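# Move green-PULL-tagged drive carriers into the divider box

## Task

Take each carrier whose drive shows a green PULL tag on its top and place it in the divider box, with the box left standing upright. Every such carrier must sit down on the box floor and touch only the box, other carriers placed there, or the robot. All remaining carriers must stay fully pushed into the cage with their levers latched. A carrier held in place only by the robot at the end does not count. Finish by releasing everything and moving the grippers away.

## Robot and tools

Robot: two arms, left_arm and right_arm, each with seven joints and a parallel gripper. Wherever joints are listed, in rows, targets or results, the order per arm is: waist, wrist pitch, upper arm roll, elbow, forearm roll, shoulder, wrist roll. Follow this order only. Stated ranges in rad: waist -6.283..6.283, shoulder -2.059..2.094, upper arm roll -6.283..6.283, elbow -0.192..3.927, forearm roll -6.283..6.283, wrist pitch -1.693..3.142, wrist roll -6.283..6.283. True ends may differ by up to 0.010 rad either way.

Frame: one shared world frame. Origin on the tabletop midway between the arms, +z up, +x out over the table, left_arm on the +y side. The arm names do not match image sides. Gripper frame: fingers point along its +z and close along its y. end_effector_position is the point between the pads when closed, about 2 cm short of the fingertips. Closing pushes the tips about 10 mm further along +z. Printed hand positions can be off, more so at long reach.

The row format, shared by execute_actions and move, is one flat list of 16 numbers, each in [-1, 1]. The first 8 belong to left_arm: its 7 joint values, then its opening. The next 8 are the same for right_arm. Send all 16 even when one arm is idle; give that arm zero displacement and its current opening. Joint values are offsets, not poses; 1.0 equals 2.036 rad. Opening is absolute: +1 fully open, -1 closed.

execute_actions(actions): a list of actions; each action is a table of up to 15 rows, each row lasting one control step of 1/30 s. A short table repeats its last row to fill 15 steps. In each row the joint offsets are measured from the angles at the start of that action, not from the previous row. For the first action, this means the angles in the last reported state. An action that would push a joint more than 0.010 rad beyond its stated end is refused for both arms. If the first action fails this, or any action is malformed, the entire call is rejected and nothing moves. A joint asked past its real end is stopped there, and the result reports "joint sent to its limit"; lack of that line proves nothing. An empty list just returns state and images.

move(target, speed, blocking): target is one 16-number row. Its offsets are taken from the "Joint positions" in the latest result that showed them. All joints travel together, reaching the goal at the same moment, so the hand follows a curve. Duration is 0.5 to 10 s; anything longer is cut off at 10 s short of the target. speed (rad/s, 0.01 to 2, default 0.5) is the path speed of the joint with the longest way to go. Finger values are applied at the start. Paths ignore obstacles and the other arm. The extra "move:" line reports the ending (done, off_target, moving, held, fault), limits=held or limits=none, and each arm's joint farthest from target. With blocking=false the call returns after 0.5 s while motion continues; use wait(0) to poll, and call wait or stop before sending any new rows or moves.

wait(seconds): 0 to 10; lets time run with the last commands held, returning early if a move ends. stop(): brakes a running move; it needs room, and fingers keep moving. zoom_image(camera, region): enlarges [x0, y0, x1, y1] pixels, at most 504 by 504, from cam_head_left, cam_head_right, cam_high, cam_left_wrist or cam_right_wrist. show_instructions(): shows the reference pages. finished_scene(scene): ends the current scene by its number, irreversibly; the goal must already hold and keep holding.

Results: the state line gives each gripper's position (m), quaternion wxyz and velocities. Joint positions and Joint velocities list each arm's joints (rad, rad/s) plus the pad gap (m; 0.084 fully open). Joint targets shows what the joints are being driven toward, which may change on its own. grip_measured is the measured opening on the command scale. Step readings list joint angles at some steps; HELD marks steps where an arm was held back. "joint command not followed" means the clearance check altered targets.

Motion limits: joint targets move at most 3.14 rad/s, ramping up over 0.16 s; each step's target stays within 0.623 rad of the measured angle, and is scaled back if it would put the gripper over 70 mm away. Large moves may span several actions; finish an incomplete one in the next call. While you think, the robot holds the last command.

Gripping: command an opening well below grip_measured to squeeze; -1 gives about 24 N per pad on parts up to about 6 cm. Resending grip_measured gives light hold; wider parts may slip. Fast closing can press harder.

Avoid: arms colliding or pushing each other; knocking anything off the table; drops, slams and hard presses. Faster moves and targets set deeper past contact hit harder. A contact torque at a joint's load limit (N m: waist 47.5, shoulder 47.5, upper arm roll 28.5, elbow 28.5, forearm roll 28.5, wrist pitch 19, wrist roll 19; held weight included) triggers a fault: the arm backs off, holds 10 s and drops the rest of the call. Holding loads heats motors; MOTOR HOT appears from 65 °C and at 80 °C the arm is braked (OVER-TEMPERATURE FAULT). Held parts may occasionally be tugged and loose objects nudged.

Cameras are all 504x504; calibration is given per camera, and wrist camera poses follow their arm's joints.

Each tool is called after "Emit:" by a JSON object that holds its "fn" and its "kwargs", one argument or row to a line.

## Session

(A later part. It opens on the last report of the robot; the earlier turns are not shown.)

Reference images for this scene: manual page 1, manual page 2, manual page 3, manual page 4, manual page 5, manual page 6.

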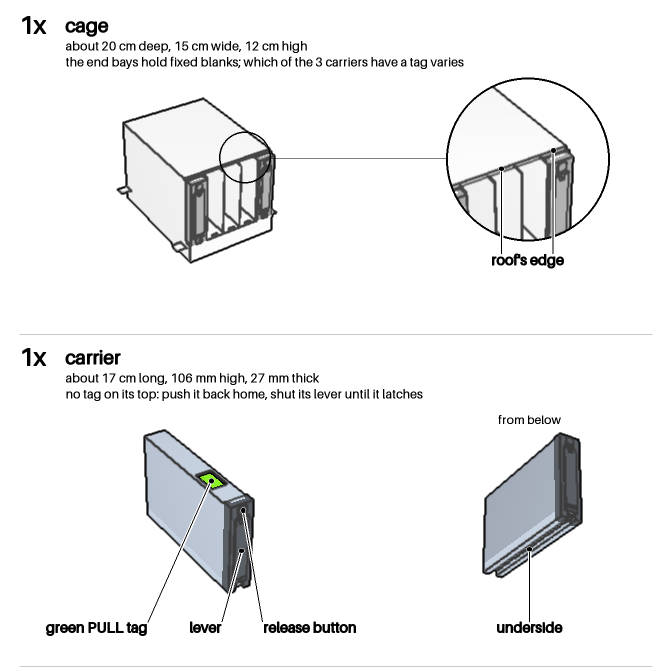

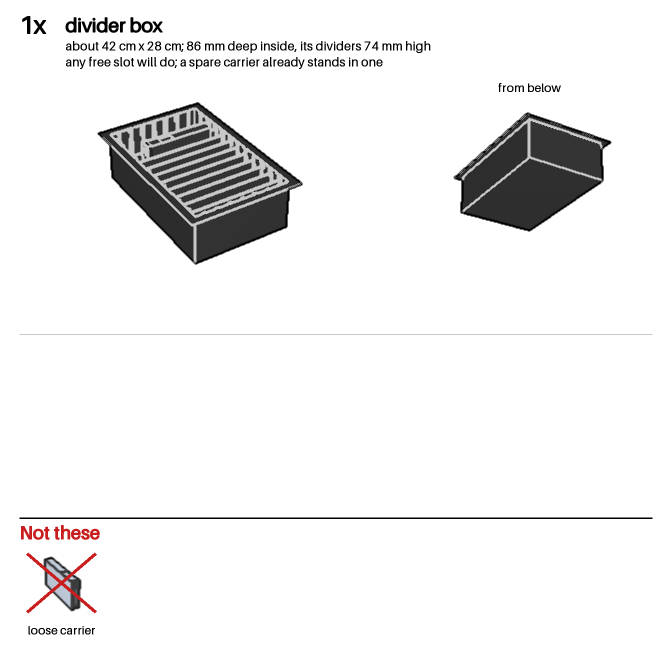

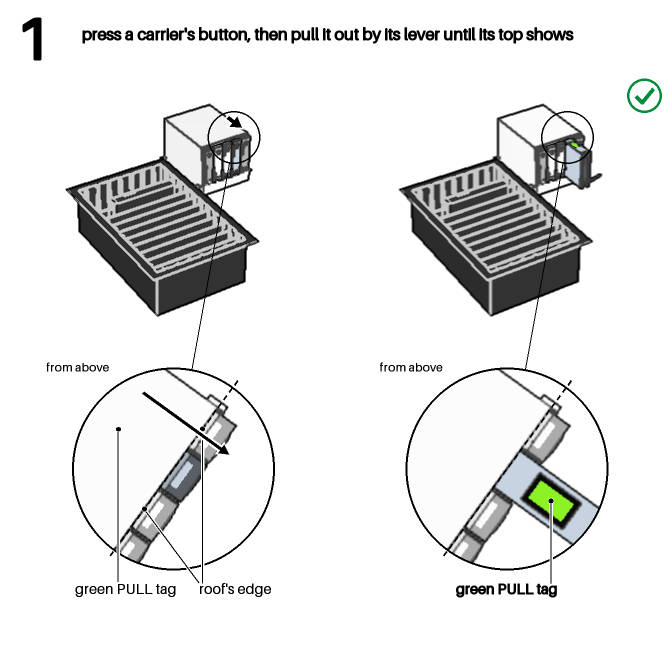

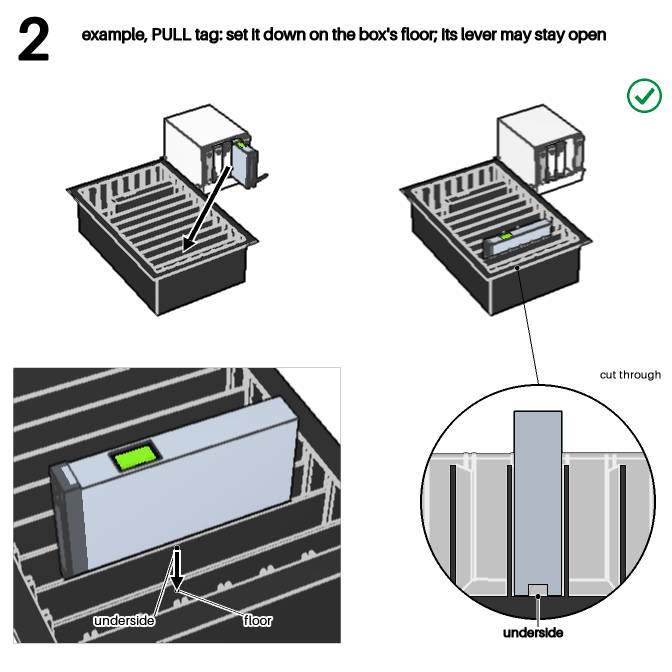

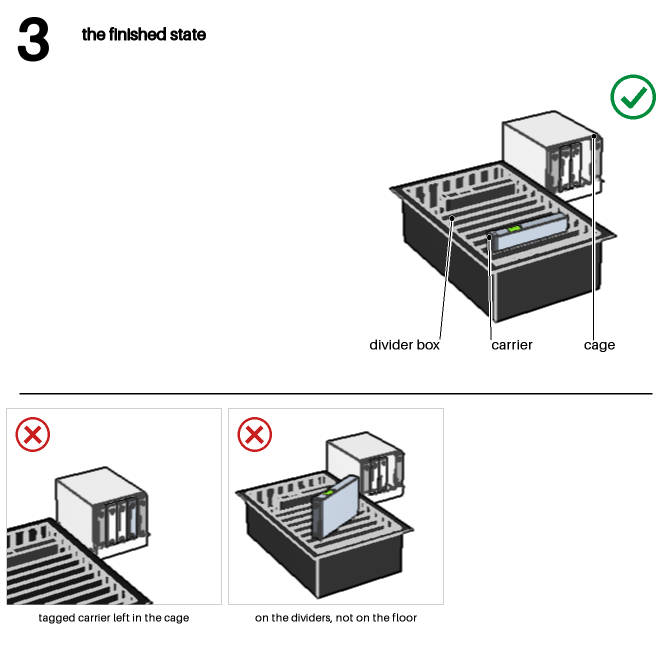

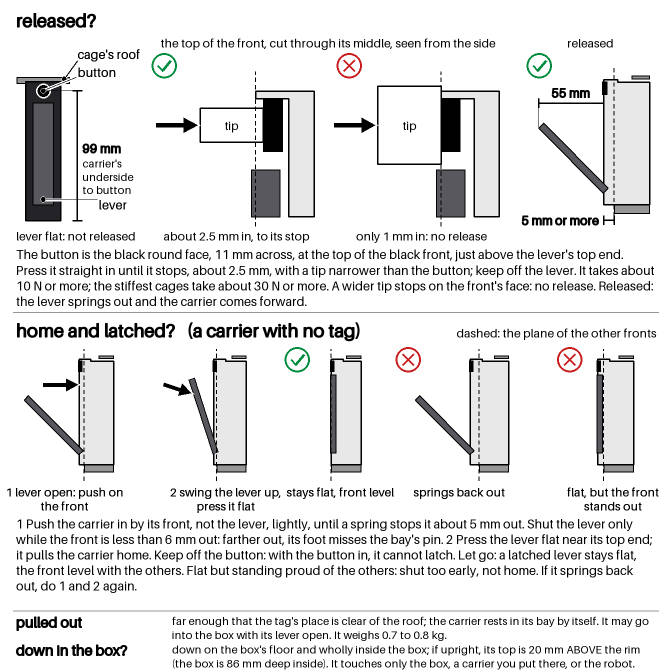

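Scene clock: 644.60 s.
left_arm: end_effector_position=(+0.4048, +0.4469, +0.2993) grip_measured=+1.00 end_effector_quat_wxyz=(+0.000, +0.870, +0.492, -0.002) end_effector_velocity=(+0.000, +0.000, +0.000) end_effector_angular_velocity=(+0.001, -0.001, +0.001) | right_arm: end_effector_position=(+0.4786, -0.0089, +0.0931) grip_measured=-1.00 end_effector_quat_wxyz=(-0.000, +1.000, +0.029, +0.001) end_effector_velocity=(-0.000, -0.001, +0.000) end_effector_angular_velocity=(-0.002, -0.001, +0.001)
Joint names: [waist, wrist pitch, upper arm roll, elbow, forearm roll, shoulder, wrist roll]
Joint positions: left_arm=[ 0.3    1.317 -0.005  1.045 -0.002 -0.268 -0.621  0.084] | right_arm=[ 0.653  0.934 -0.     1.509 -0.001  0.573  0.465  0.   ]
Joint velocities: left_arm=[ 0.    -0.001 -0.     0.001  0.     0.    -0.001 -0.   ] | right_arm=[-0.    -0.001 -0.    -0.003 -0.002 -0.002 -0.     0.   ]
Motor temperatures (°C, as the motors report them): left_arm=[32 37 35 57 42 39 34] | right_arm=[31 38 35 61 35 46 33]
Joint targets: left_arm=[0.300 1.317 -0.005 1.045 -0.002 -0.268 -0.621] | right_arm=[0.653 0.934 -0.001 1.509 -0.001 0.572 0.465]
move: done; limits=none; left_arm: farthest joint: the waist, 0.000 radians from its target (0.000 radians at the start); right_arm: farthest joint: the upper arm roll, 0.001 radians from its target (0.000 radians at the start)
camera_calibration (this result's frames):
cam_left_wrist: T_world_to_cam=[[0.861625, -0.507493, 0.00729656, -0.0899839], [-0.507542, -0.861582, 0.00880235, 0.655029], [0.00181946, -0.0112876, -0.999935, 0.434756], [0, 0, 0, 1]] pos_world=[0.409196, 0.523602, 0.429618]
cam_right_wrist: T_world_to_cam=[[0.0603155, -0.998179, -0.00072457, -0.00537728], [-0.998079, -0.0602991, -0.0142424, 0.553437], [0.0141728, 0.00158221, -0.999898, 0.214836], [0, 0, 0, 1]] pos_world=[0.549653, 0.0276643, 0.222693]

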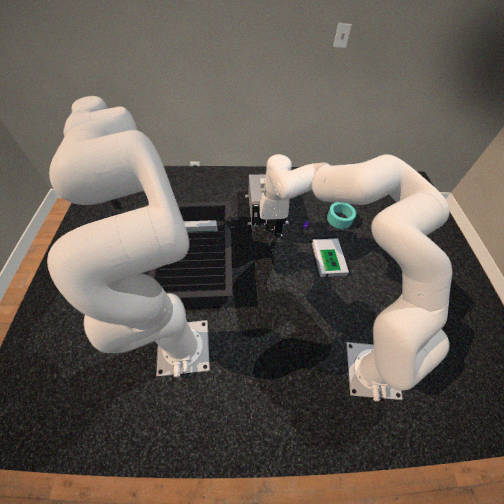

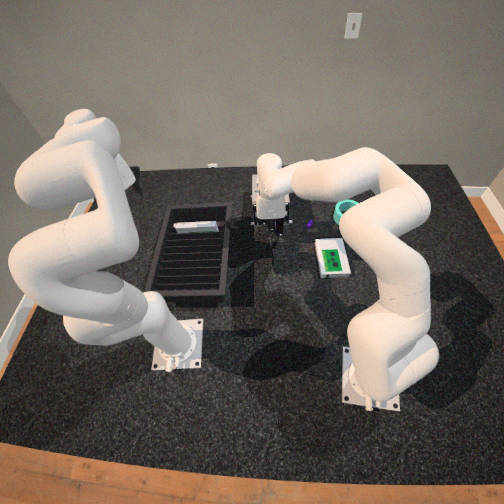

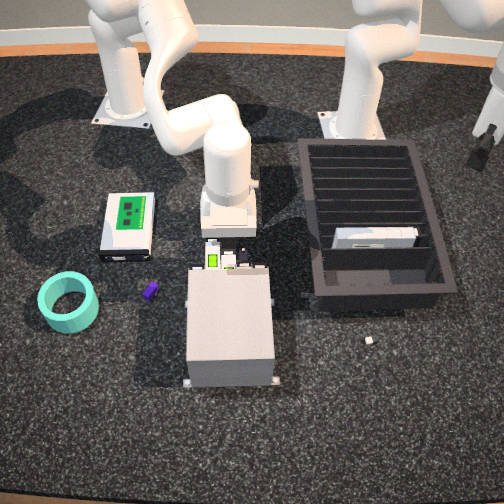

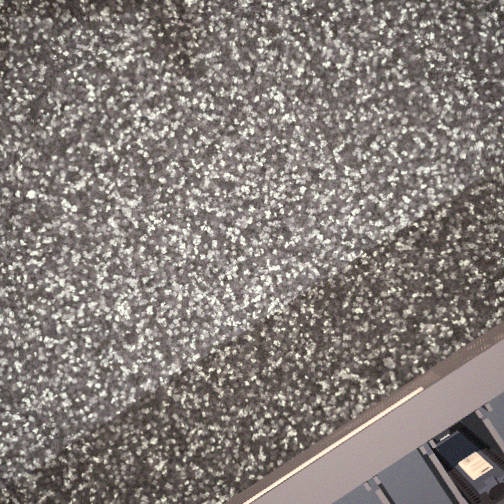

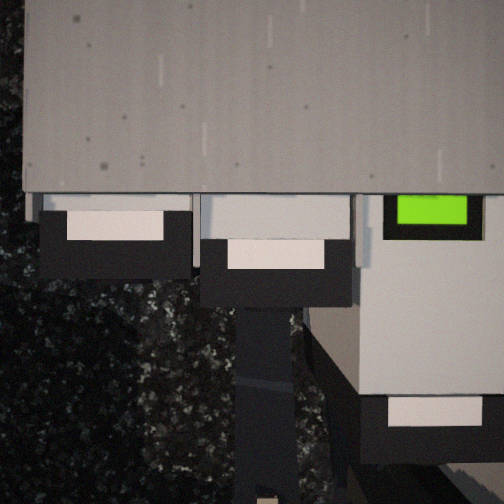

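Emit:
{"fn": "move", "kwargs": {
  "target": [0,0,0,0,0,0,0,1, -0.0125,0.0360,0,0.0906,0,0.0546,-0.0125,-1],
  "speed": 0.2
}}

Emit:
{"fn": "move", "kwargs": {
  "target": [0,0,0,0,0,0,0,1, -0.0029,0.0103,0,0.0252,0,0.0149,-0.0029,-1],
  "speed": 0.06
}}

Emit:
{"fn": "move", "kwargs": {
  "target": [0,0,0,0,0,0,0,1, 0.0029,-0.0103,0,-0.0252,0,-0.0149,0.0029,-1],
  "speed": 0.2
}}

Emit:
{"fn": "move", "kwargs": {
  "target": [0,0,0,0,0,0,0,1, 0,0.0358,0,0.0168,0,-0.0190,0,-1],
  "speed": 0.25
}}

Emit:
{"fn": "move", "kwargs": {
  "target": [0,0,0,0,0,0,0,1, 0.0199,0.0163,0,0.0412,0,0.0249,0.0199,-1],
  "speed": 0.25
}}

Scene clock: 709.47 s.
left_arm: end_effector_position=(+0.4048, +0.4469, +0.2993) grip_measured=+1.00 end_effector_quat_wxyz=(+0.000, +0.870, +0.492, -0.002) end_effector_velocity=(-0.000, +0.000, -0.000) end_effector_angular_velocity=(-0.000, +0.001, +0.002) | right_arm: end_effector_position=(+0.5144, -0.0072, +0.0929) grip_measured=-1.00 end_effector_quat_wxyz=(-0.000, +1.000, +0.029, +0.001) end_effector_velocity=(+0.001, +0.000, +0.000) end_effector_angular_velocity=(+0.001, +0.000, -0.001)
Joint names: [waist, wrist pitch, upper arm roll, elbow, forearm roll, shoulder, wrist roll]
Joint positions: left_arm=[ 0.3    1.317 -0.005  1.045 -0.002 -0.268 -0.621  0.084] | right_arm=[ 0.628  1.008 -0.001  1.693 -0.001  0.684  0.439  0.   ]
Joint velocities: left_arm=[ 0.    -0.     0.    -0.001  0.    -0.    -0.001 -0.   ] | right_arm=[-0.     0.001 -0.     0.003  0.001  0.002 -0.     0.   ]
Motor temperatures (°C, as the motors report them): left_arm=[32 37 35 58 42 40 34] | right_arm=[31 37 35 60 35 46 33]
Joint targets: left_arm=[0.300 1.317 -0.005 1.045 -0.002 -0.268 -0.621] | right_arm=[0.628 1.008 -0.000 1.694 -0.001 0.684 0.439]
move: done; limits=none; left_arm: farthest joint: the waist, 0.000 radians from its target (0.000 radians at the start); right_arm: farthest joint: the upper arm roll, 0.001 radians from its target (0.001 radians at the start)
camera_calibration (this result's frames):
cam_left_wrist: T_world_to_cam=[[0.861625, -0.507493, 0.00729634, -0.0899838], [-0.507542, -0.861582, 0.00880266, 0.655029], [0.00181911, -0.0112878, -0.999935, 0.434756], [0, 0, 0, 1]] pos_world=[0.409196, 0.523602, 0.429618]
cam_right_wrist: T_world_to_cam=[[0.0599189, -0.998203, -0.000117055, -0.00567516], [-0.998107, -0.0599115, -0.0138735, 0.589288], [0.0138415, 0.000948117, -0.999904, 0.21436], [0, 0, 0, 1]] pos_world=[0.585545, 0.0294369, 0.222514]

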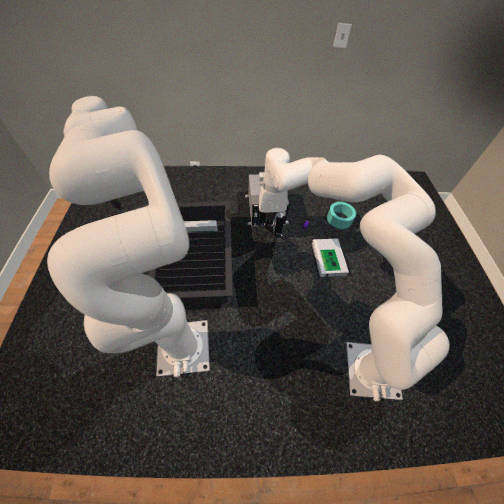

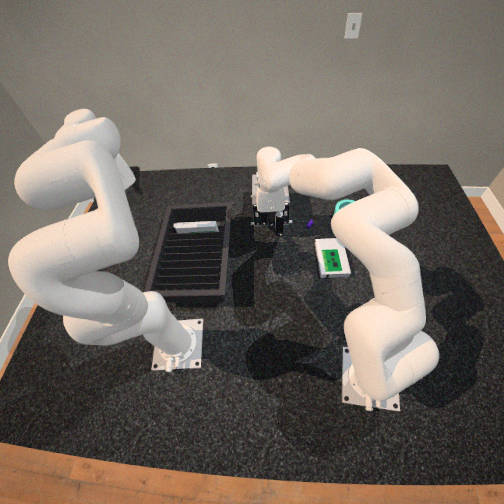

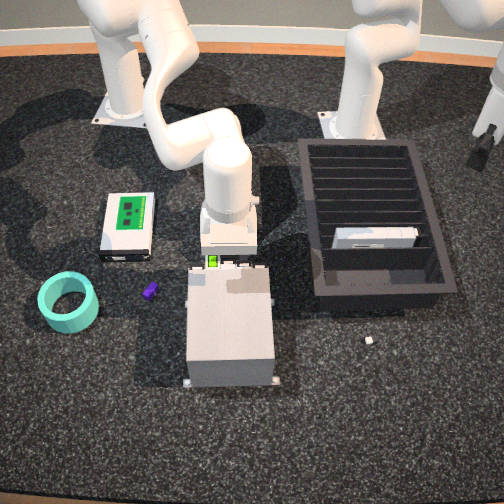

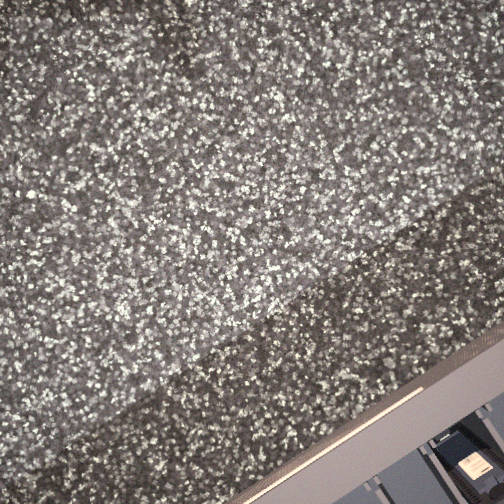

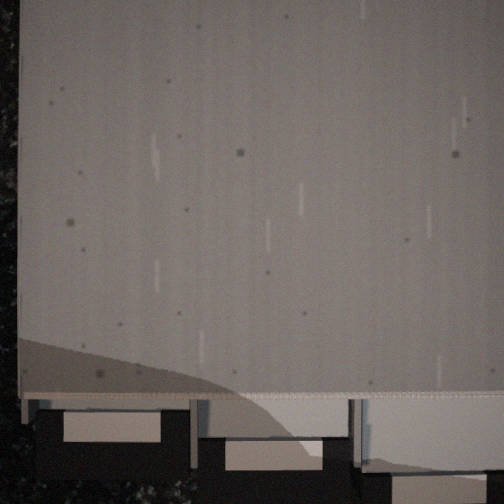

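Scene clock: 710.70 s.
left_arm: end_effector_position=(+0.4048, +0.4469, +0.2993) grip_measured=+1.00 end_effector_quat_wxyz=(+0.000, +0.870, +0.492, -0.002) end_effector_velocity=(-0.000, -0.000, -0.000) end_effector_angular_velocity=(-0.000, +0.001, +0.000) | right_arm: end_effector_position=(+0.5224, -0.0061, +0.0926) grip_measured=-1.00 end_effector_quat_wxyz=(+0.000, +1.000, +0.030, +0.000) end_effector_velocity=(+0.000, +0.001, +0.000) end_effector_angular_velocity=(+0.001, -0.001, -0.000)
Joint names: [waist, wrist pitch, upper arm roll, elbow, forearm roll, shoulder, wrist roll]
Joint positions: left_arm=[ 0.3    1.317 -0.005  1.045 -0.002 -0.268 -0.621  0.084] | right_arm=[ 0.622  1.03   0.     1.743 -0.     0.714  0.434  0.   ]
Joint velocities: left_arm=[-0.     0.001 -0.    -0.     0.     0.    -0.001 -0.   ] | right_arm=[ 0.001 -0.    -0.     0.002  0.001  0.002  0.     0.   ]
Motor temperatures (°C, as the motors report them): left_arm=[32 37 35 58 42 40 34] | right_arm=[31 37 35 61 35 46 33]
Joint targets: left_arm=[0.300 1.317 -0.005 1.045 -0.002 -0.268 -0.621] | right_arm=[0.622 1.029 -0.001 1.745 -0.001 0.714 0.434]
move: done; limits=none; left_arm: farthest joint: the waist, 0.000 radians from its target (0.000 radians at the start); right_arm: farthest joint: the shoulder, 0.001 radians from its target (0.031 radians at the start)
camera_calibration (this result's frames):
cam_left_wrist: T_world_to_cam=[[0.861625, -0.507493, 0.00729643, -0.0899839], [-0.507542, -0.861582, 0.00880261, 0.655029], [0.00181922, -0.0112878, -0.999935, 0.434756], [0, 0, 0, 1]] pos_world=[0.409196, 0.523602, 0.429618]
cam_right_wrist: T_world_to_cam=[[0.0610341, -0.998136, 0.0000739225, -0.00567], [-0.998067, -0.0610308, -0.011714, 0.59704], [0.0116967, 0.000641175, -0.999931, 0.215049], [0, 0, 0, 1]] pos_world=[0.593716, 0.0306405, 0.222028]

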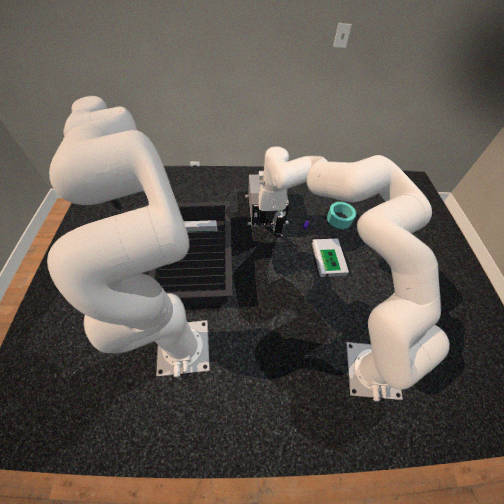

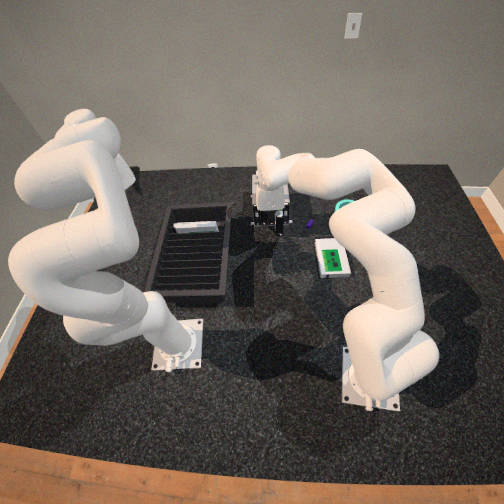

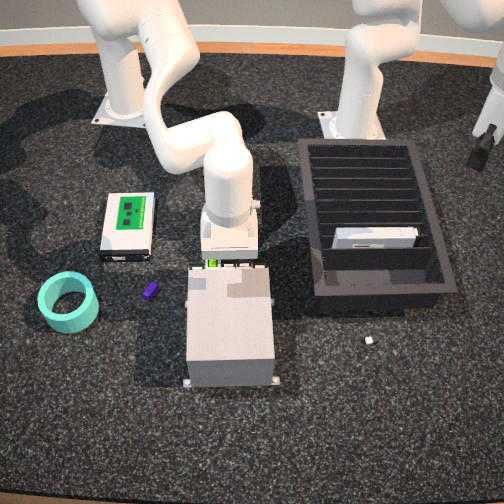

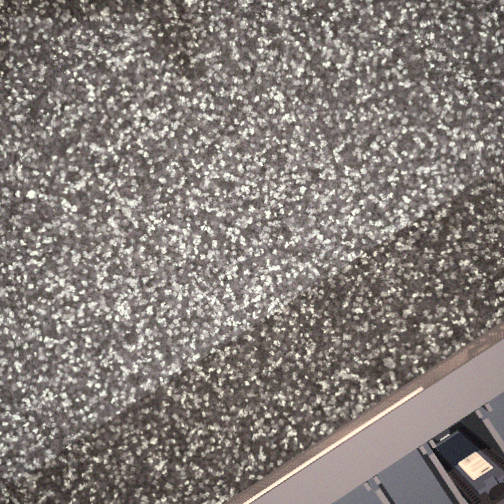

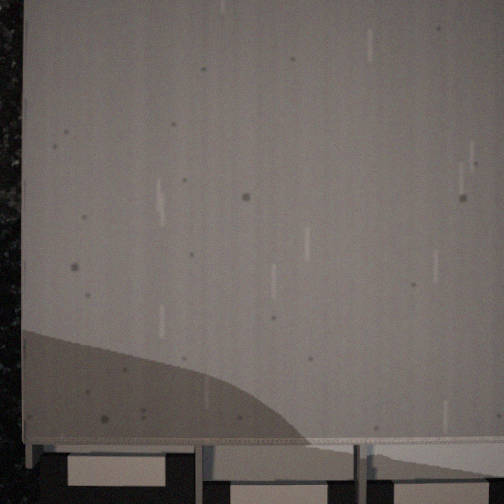

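Scene clock: 711.57 s.
left_arm: end_effector_position=(+0.4048, +0.4469, +0.2993) grip_measured=+1.00 end_effector_quat_wxyz=(+0.000, +0.870, +0.492, -0.002) end_effector_velocity=(+0.000, -0.000, -0.000) end_effector_angular_velocity=(+0.000, -0.001, -0.001) | right_arm: end_effector_position=(+0.5136, -0.0069, +0.0926) grip_measured=-1.00 end_effector_quat_wxyz=(+0.000, +1.000, +0.030, +0.000) end_effector_velocity=(-0.002, +0.002, -0.000) end_effector_angular_velocity=(+0.000, +0.001, +0.006)
Joint names: [waist, wrist pitch, upper arm roll, elbow, forearm roll, shoulder, wrist roll]
Joint positions: left_arm=[ 0.3    1.317 -0.005  1.045 -0.002 -0.268 -0.621  0.084] | right_arm=[ 0.628  1.009  0.     1.692 -0.     0.684  0.439  0.   ]
Joint velocities: left_arm=[-0.    -0.001 -0.    -0.001 -0.    -0.     0.    -0.   ] | right_arm=[ 0.004 -0.001  0.001 -0.002  0.    -0.001 -0.001  0.   ]
Motor temperatures (°C, as the motors report them): left_arm=[32 37 35 58 42 40 34] | right_arm=[31 37 35 61 35 46 33]
Joint targets: left_arm=[0.300 1.317 -0.005 1.045 -0.002 -0.268 -0.621] | right_arm=[0.628 1.009 0.000 1.692 -0.000 0.683 0.440]
move: done; limits=none; left_arm: farthest joint: the waist, 0.000 radians from its target (0.000 radians at the start); right_arm: farthest joint: the elbow, 0.001 radians from its target (0.052 radians at the start)
camera_calibration (this result's frames):
cam_left_wrist: T_world_to_cam=[[0.861625, -0.507493, 0.00729654, -0.0899839], [-0.507542, -0.861582, 0.00880261, 0.655029], [0.00181931, -0.0112878, -0.999935, 0.434756], [0, 0, 0, 1]] pos_world=[0.409196, 0.523602, 0.429618]
cam_right_wrist: T_world_to_cam=[[0.0607159, -0.998155, 0.000194855, -0.0057546], [-0.998085, -0.0607139, -0.011849, 0.588257], [0.011839, 0.000524939, -0.99993, 0.215039], [0, 0, 0, 1]] pos_world=[0.584934, 0.0298585, 0.221995]

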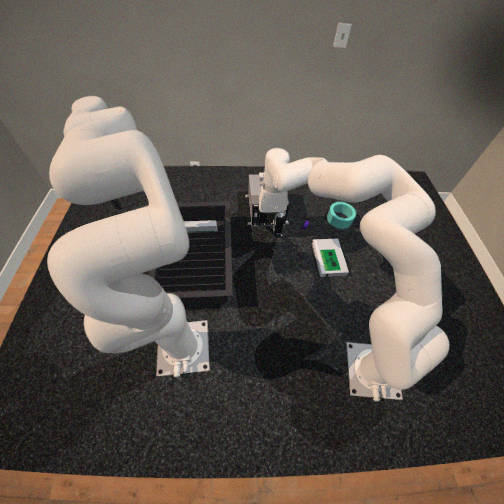

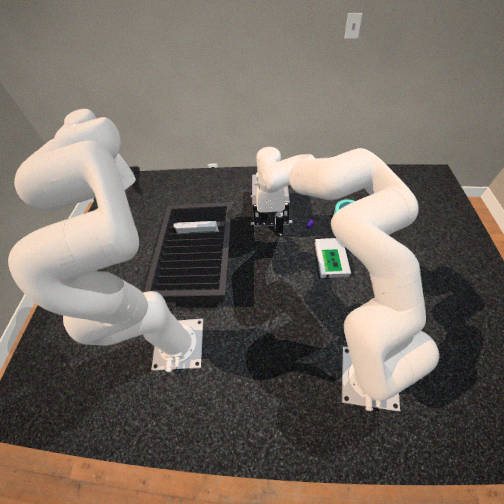

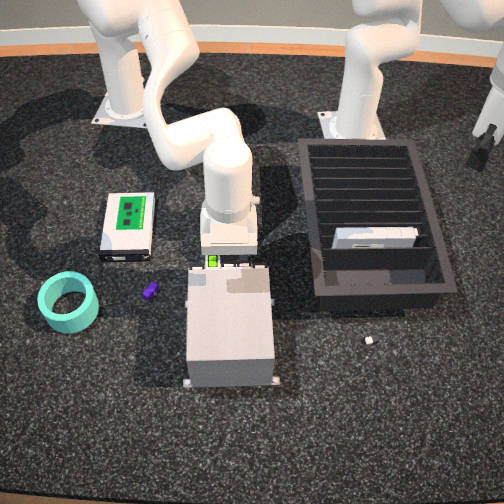

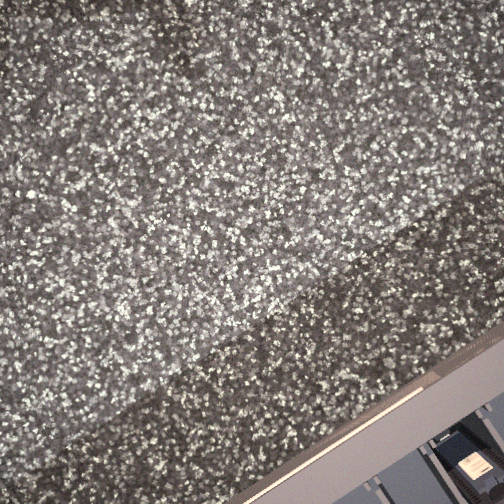

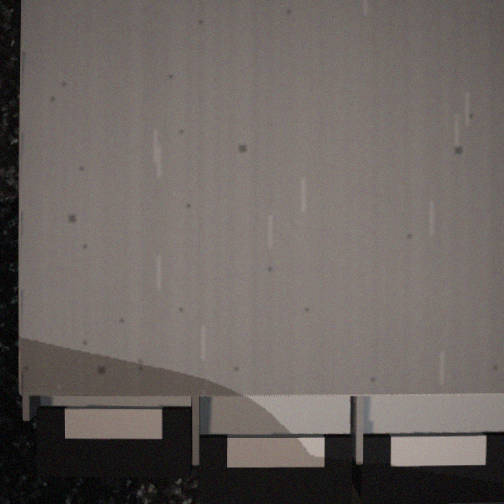

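Scene clock: 712.50 s.
left_arm: end_effector_position=(+0.4048, +0.4469, +0.2993) grip_measured=+1.00 end_effector_quat_wxyz=(+0.000, +0.870, +0.492, -0.002) end_effector_velocity=(+0.000, +0.000, -0.000) end_effector_angular_velocity=(-0.000, -0.001, +0.001) | right_arm: end_effector_position=(+0.5135, -0.0069, +0.1253) grip_measured=-1.00 end_effector_quat_wxyz=(+0.000, +1.000, +0.030, -0.000) end_effector_velocity=(+0.001, +0.000, +0.003) end_effector_angular_velocity=(+0.000, -0.005, +0.000)
Joint names: [waist, wrist pitch, upper arm roll, elbow, forearm roll, shoulder, wrist roll]
Joint positions: left_arm=[ 0.3    1.317 -0.005  1.045 -0.002 -0.268 -0.621  0.084] | right_arm=[ 0.628  1.082  0.     1.726 -0.     0.645  0.439  0.   ]
Joint velocities: left_arm=[-0.    -0.001  0.001 -0.    -0.     0.    -0.     0.   ] | right_arm=[ 0.     0.002  0.     0.003 -0.003 -0.003  0.001  0.   ]
Motor temperatures (°C, as the motors report them): left_arm=[32 37 35 58 42 40 34] | right_arm=[31 37 35 61 35 46 33]
Joint targets: left_arm=[0.300 1.317 -0.005 1.045 -0.002 -0.268 -0.621] | right_arm=[0.628 1.082 0.000 1.727 -0.000 0.645 0.439]
move: done; limits=none; left_arm: farthest joint: the waist, 0.000 radians from its target (0.000 radians at the start); right_arm: farthest joint: the waist, 0.000 radians from its target (0.000 radians at the start)
camera_calibration (this result's frames):
cam_left_wrist: T_world_to_cam=[[0.861625, -0.507493, 0.00729668, -0.089984], [-0.507542, -0.861582, 0.00880264, 0.655029], [0.00181941, -0.0112879, -0.999935, 0.434756], [0, 0, 0, 1]] pos_world=[0.409196, 0.523602, 0.429618]
cam_right_wrist: T_world_to_cam=[[0.0606938, -0.998156, 0.00040388, -0.00583849], [-0.998091, -0.0606944, -0.0114371, 0.58847], [0.0114405, 0.00029105, -0.999935, 0.24793], [0, 0, 0, 1]] pos_world=[0.584864, 0.029817, 0.254647]

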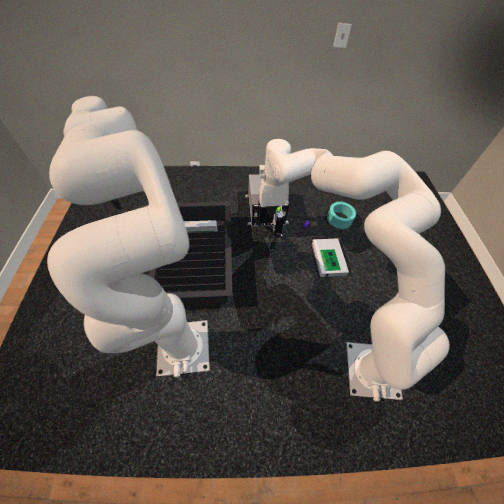

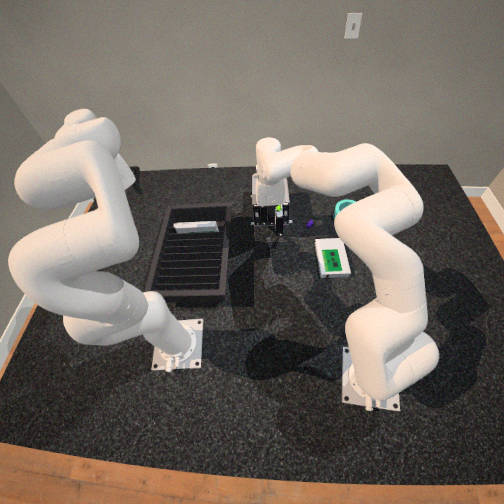

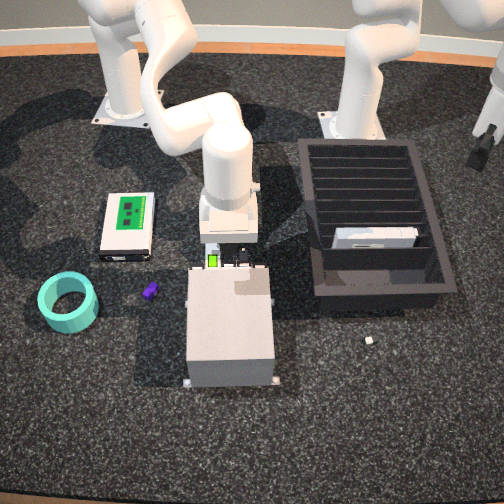

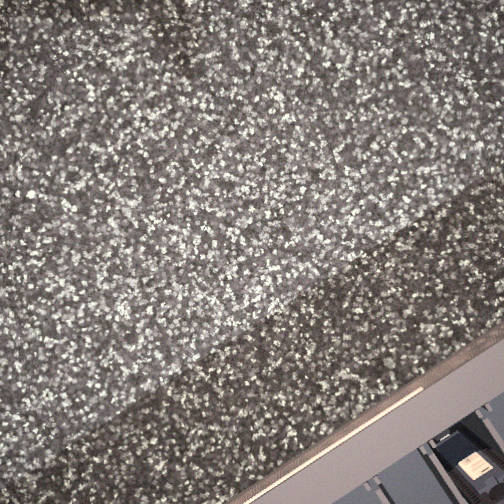

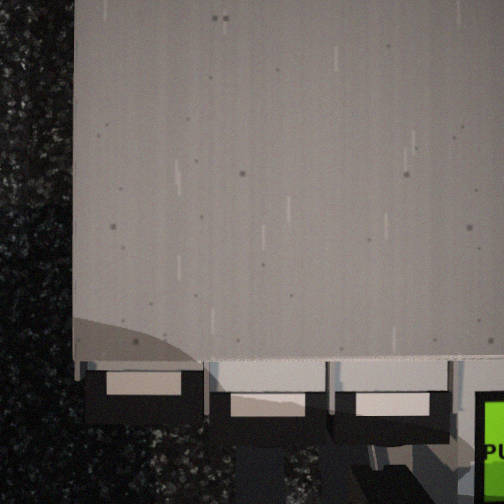

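Scene clock: 713.43 s.
left_arm: end_effector_position=(+0.4048, +0.4469, +0.2993) grip_measured=+1.00 end_effector_quat_wxyz=(+0.000, +0.870, +0.492, -0.002) end_effector_velocity=(-0.000, -0.000, -0.000) end_effector_angular_velocity=(-0.001, +0.001, -0.002) | right_arm: end_effector_position=(+0.5119, +0.0216, +0.1253) grip_measured=-1.00 end_effector_quat_wxyz=(+0.000, +1.000, +0.029, -0.000) end_effector_velocity=(-0.002, +0.004, -0.000) end_effector_angular_velocity=(+0.001, +0.001, +0.005)
Joint names: [waist, wrist pitch, upper arm roll, elbow, forearm roll, shoulder, wrist roll]
Joint positions: left_arm=[ 0.3    1.317 -0.005  1.045 -0.002 -0.268 -0.621  0.084] | right_arm=[ 0.668  1.115 -0.     1.81  -0.     0.696  0.48   0.   ]
Joint velocities: left_arm=[ 0.     0.001 -0.001  0.    -0.     0.     0.001 -0.   ] | right_arm=[ 0.004  0.001  0.003  0.002 -0.001  0.002  0.002  0.   ]
Motor temperatures (°C, as the motors report them): left_arm=[32 37 35 58 42 40 34] | right_arm=[31 37 35 61 35 46 33]
Joint targets: left_arm=[0.300 1.317 -0.005 1.045 -0.002 -0.268 -0.621] | right_arm=[0.669 1.115 0.000 1.810 -0.000 0.696 0.480]
move: done; limits=none; left_arm: farthest joint: the waist, 0.000 radians from its target (0.000 radians at the start); right_arm: farthest joint: the wrist pitch, 0.001 radians from its target (0.034 radians at the start)
camera_calibration (this result's frames):
cam_left_wrist: T_world_to_cam=[[0.861625, -0.507493, 0.00729674, -0.0899841], [-0.507542, -0.861582, 0.00880259, 0.655029], [0.0018195, -0.0112879, -0.999935, 0.434756], [0, 0, 0, 1]] pos_world=[0.409196, 0.523602, 0.429618]
cam_right_wrist: T_world_to_cam=[[0.0603376, -0.998178, 0.000517752, 0.0229471], [-0.998111, -0.0603396, -0.0115494, 0.588692], [0.0115596, 0.000180092, -0.999933, 0.247894], [0, 0, 0, 1]] pos_world=[0.58333, 0.058382, 0.254664]

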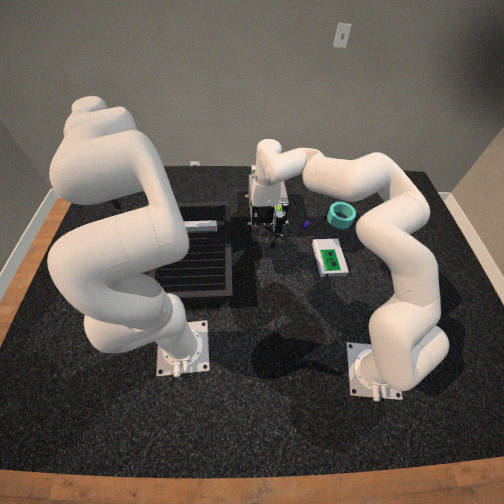

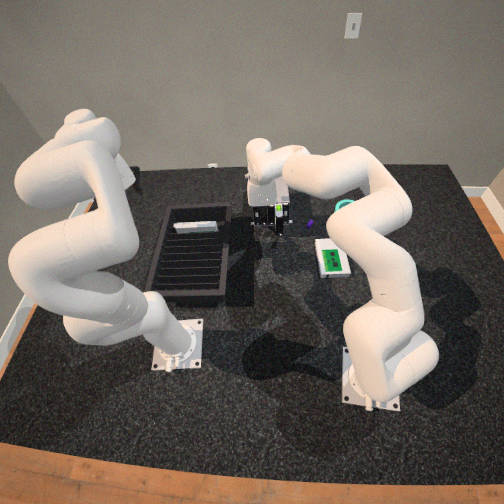

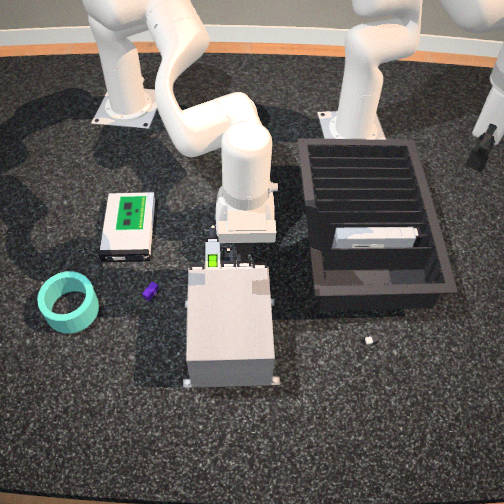

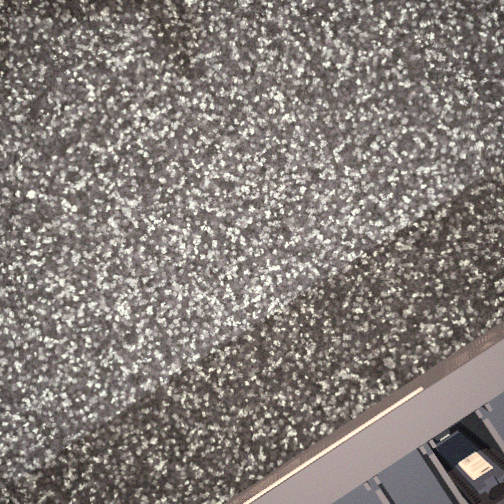

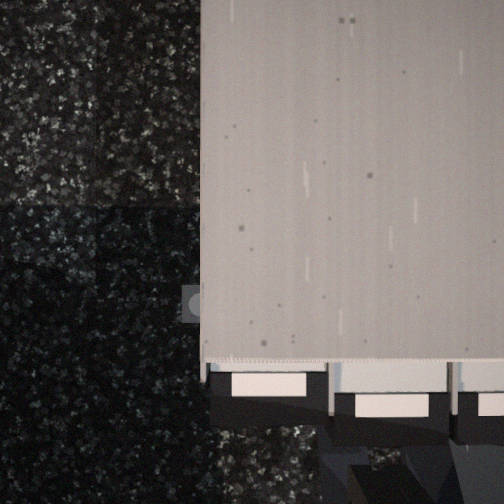

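Emit:
{"fn": "move", "kwargs": {
  "target": [0,0,0,0,0,0,0,1, 0,-0.0356,0,-0.0177,0,0.0179,0,-1],
  "speed": 0.14
}}

Emit:
{"fn": "move", "kwargs": {
  "target": [0,0,0,0,0,0,0,1, 0.0132,-0.0382,0,-0.0946,0,-0.0563,0.0132,-1],
  "speed": 0.2
}}

Scene clock: 719.77 s.
left_arm: end_effector_position=(+0.4048, +0.4469, +0.2993) grip_measured=+1.00 end_effector_quat_wxyz=(+0.000, +0.870, +0.492, -0.002) end_effector_velocity=(-0.000, +0.001, +0.000) end_effector_angular_velocity=(-0.000, -0.000, +0.003) | right_arm: end_effector_position=(+0.5121, +0.0217, +0.0926) grip_measured=-1.00 end_effector_quat_wxyz=(+0.000, +1.000, +0.029, +0.000) end_effector_velocity=(-0.002, +0.000, -0.004) end_effector_angular_velocity=(-0.004, +0.004, +0.003)
Joint names: [waist, wrist pitch, upper arm roll, elbow, forearm roll, shoulder, wrist roll]
Joint positions: left_arm=[ 0.3    1.317 -0.005  1.045 -0.002 -0.268 -0.621  0.084] | right_arm=[ 0.668  1.042 -0.     1.774 -0.     0.732  0.48   0.   ]
Joint velocities: left_arm=[ 0.     0.001  0.001  0.001 -0.     0.    -0.001 -0.   ] | right_arm=[ 0.002 -0.002  0.    -0.004 -0.002  0.003  0.     0.   ]
Motor temperatures (°C, as the motors report them): left_arm=[32 37 35 58 42 40 34] | right_arm=[31 37 35 62 35 47 33]
Joint targets: left_arm=[0.300 1.317 -0.005 1.045 -0.002 -0.268 -0.621] | right_arm=[0.668 1.042 -0.000 1.774 -0.000 0.732 0.480]
move: done; limits=none; left_arm: farthest joint: the waist, 0.000 radians from its target (0.000 radians at the start); right_arm: farthest joint: the shoulder, 0.001 radians from its target (0.036 radians at the start)
camera_calibration (this result's frames):
cam_left_wrist: T_world_to_cam=[[0.861625, -0.507493, 0.00729675, -0.089984], [-0.507542, -0.861582, 0.00880264, 0.655029], [0.00181947, -0.011288, -0.999935, 0.434756], [0, 0, 0, 1]] pos_world=[0.409196, 0.523602, 0.429618]
cam_right_wrist: T_world_to_cam=[[0.060368, -0.998176, 0.000282366, 0.0230434], [-0.998104, -0.060367, -0.0119818, 0.588486], [0.011977, 0.000441487, -0.999928, 0.215046], [0, 0, 0, 1]] pos_world=[0.583404, 0.0584316, 0.222075]

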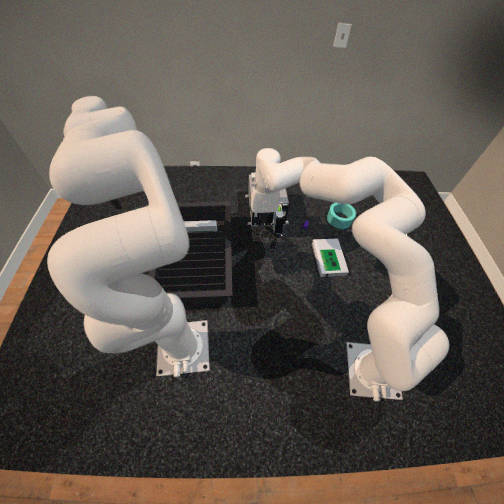

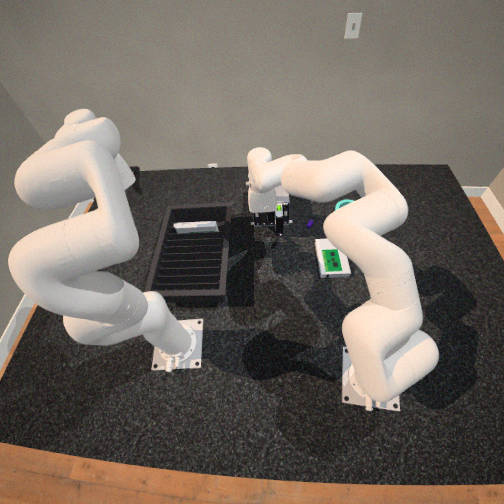

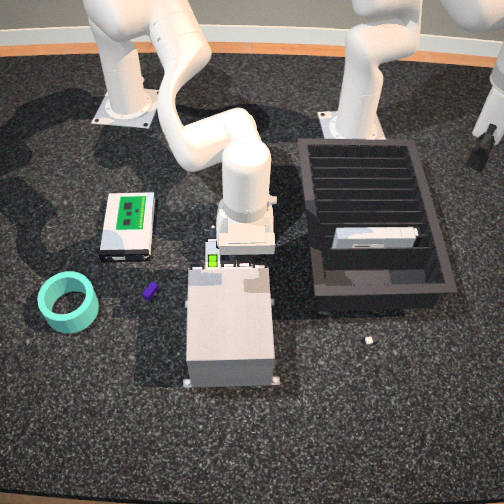

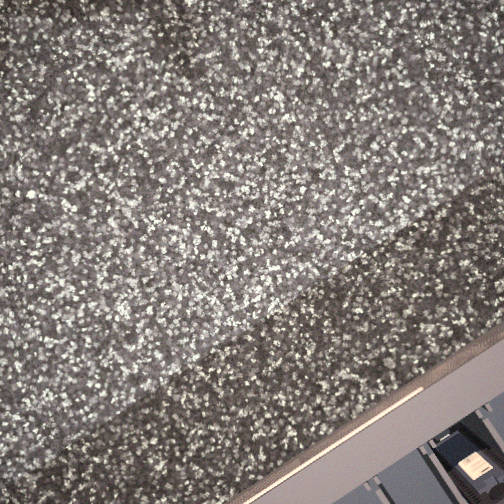

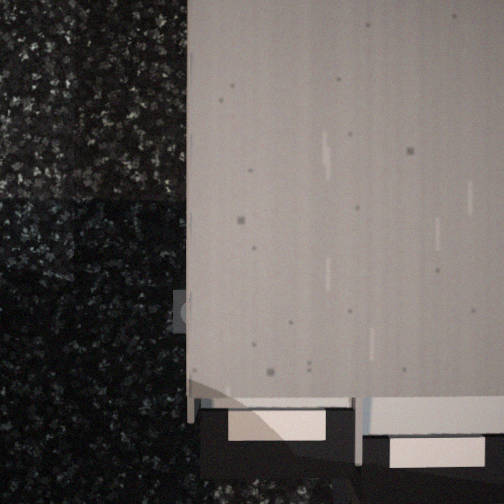

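Scene clock: 721.23 s.
left_arm: end_effector_position=(+0.4048, +0.4469, +0.2993) grip_measured=+1.00 end_effector_quat_wxyz=(+0.000, +0.870, +0.492, -0.002) end_effector_velocity=(+0.001, -0.001, +0.000) end_effector_angular_velocity=(+0.001, -0.001, -0.001) | right_arm: end_effector_position=(+0.4761, +0.0195, +0.0924) grip_measured=-1.00 end_effector_quat_wxyz=(+0.000, +1.000, +0.029, -0.000) end_effector_velocity=(-0.001, +0.000, +0.000) end_effector_angular_velocity=(+0.000, -0.000, +0.001)
Joint names: [waist, wrist pitch, upper arm roll, elbow, forearm roll, shoulder, wrist roll]
Joint positions: left_arm=[ 0.3    1.317 -0.005  1.045 -0.002 -0.268 -0.621  0.084] | right_arm=[ 0.695  0.965 -0.     1.582 -0.     0.618  0.507  0.   ]
Joint velocities: left_arm=[ 0.001 -0.    -0.003  0.001 -0.    -0.    -0.001  0.   ] | right_arm=[ 0.001 -0.001 -0.    -0.003  0.    -0.002 -0.     0.   ]
Motor temperatures (°C, as the motors report them): left_arm=[32 37 35 58 42 40 34] | right_arm=[31 37 35 62 35 47 33]
Joint targets: left_arm=[0.300 1.317 -0.005 1.045 -0.002 -0.268 -0.621] | right_arm=[0.695 0.965 -0.000 1.582 -0.000 0.617 0.507]
move: done; limits=none; left_arm: farthest joint: the waist, 0.000 radians from its target (0.000 radians at the start); right_arm: farthest joint: the elbow, 0.001 radians from its target (0.193 radians at the start)
camera_calibration (this result's frames):
cam_left_wrist: T_world_to_cam=[[0.861625, -0.507493, 0.00729676, -0.089984], [-0.507542, -0.861582, 0.00880255, 0.655029], [0.00181953, -0.0112879, -0.999935, 0.434756], [0, 0, 0, 1]] pos_world=[0.409196, 0.523602, 0.429618]
cam_right_wrist: T_world_to_cam=[[0.0604142, -0.998173, 0.000360205, 0.0229776], [-0.998105, -0.0604143, -0.0116442, 0.552482], [0.0116447, 0.000343951, -0.999932, 0.215425], [0, 0, 0, 1]] pos_world=[0.547539, 0.0562394, 0.221835]

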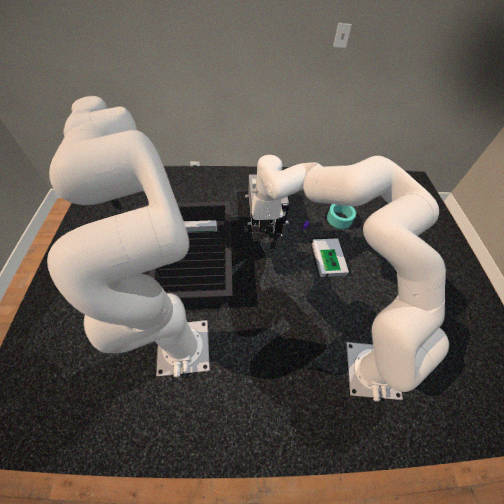

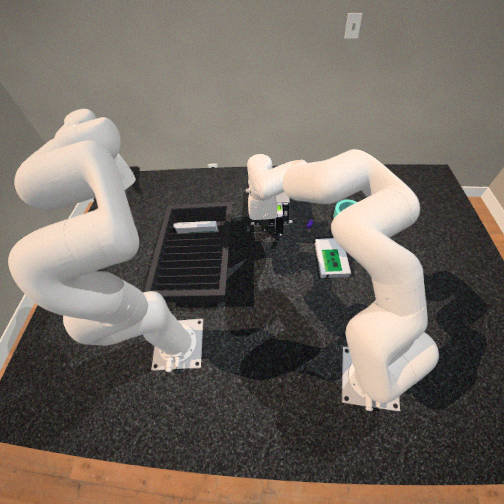

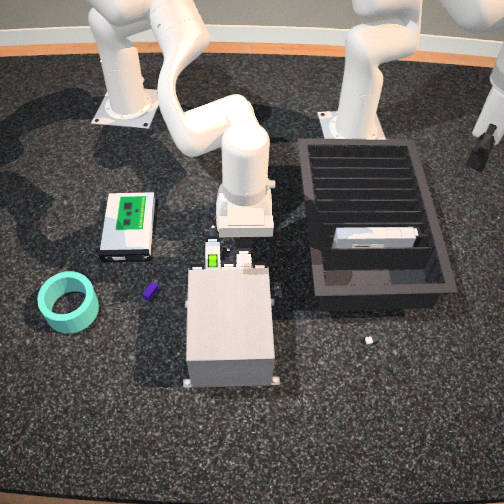

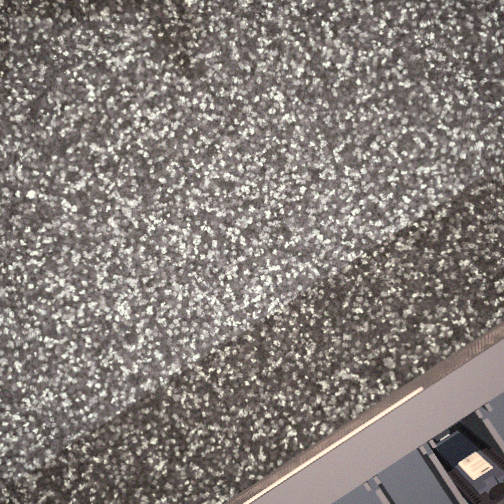

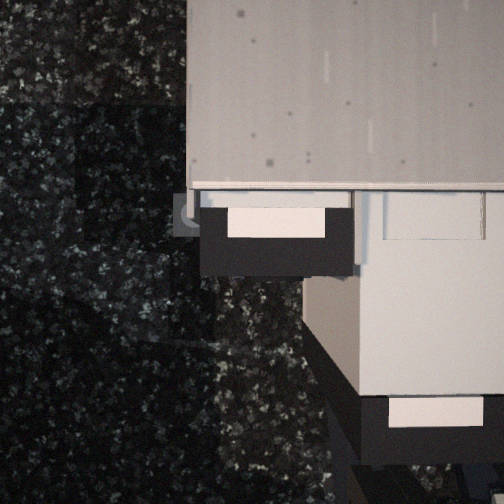

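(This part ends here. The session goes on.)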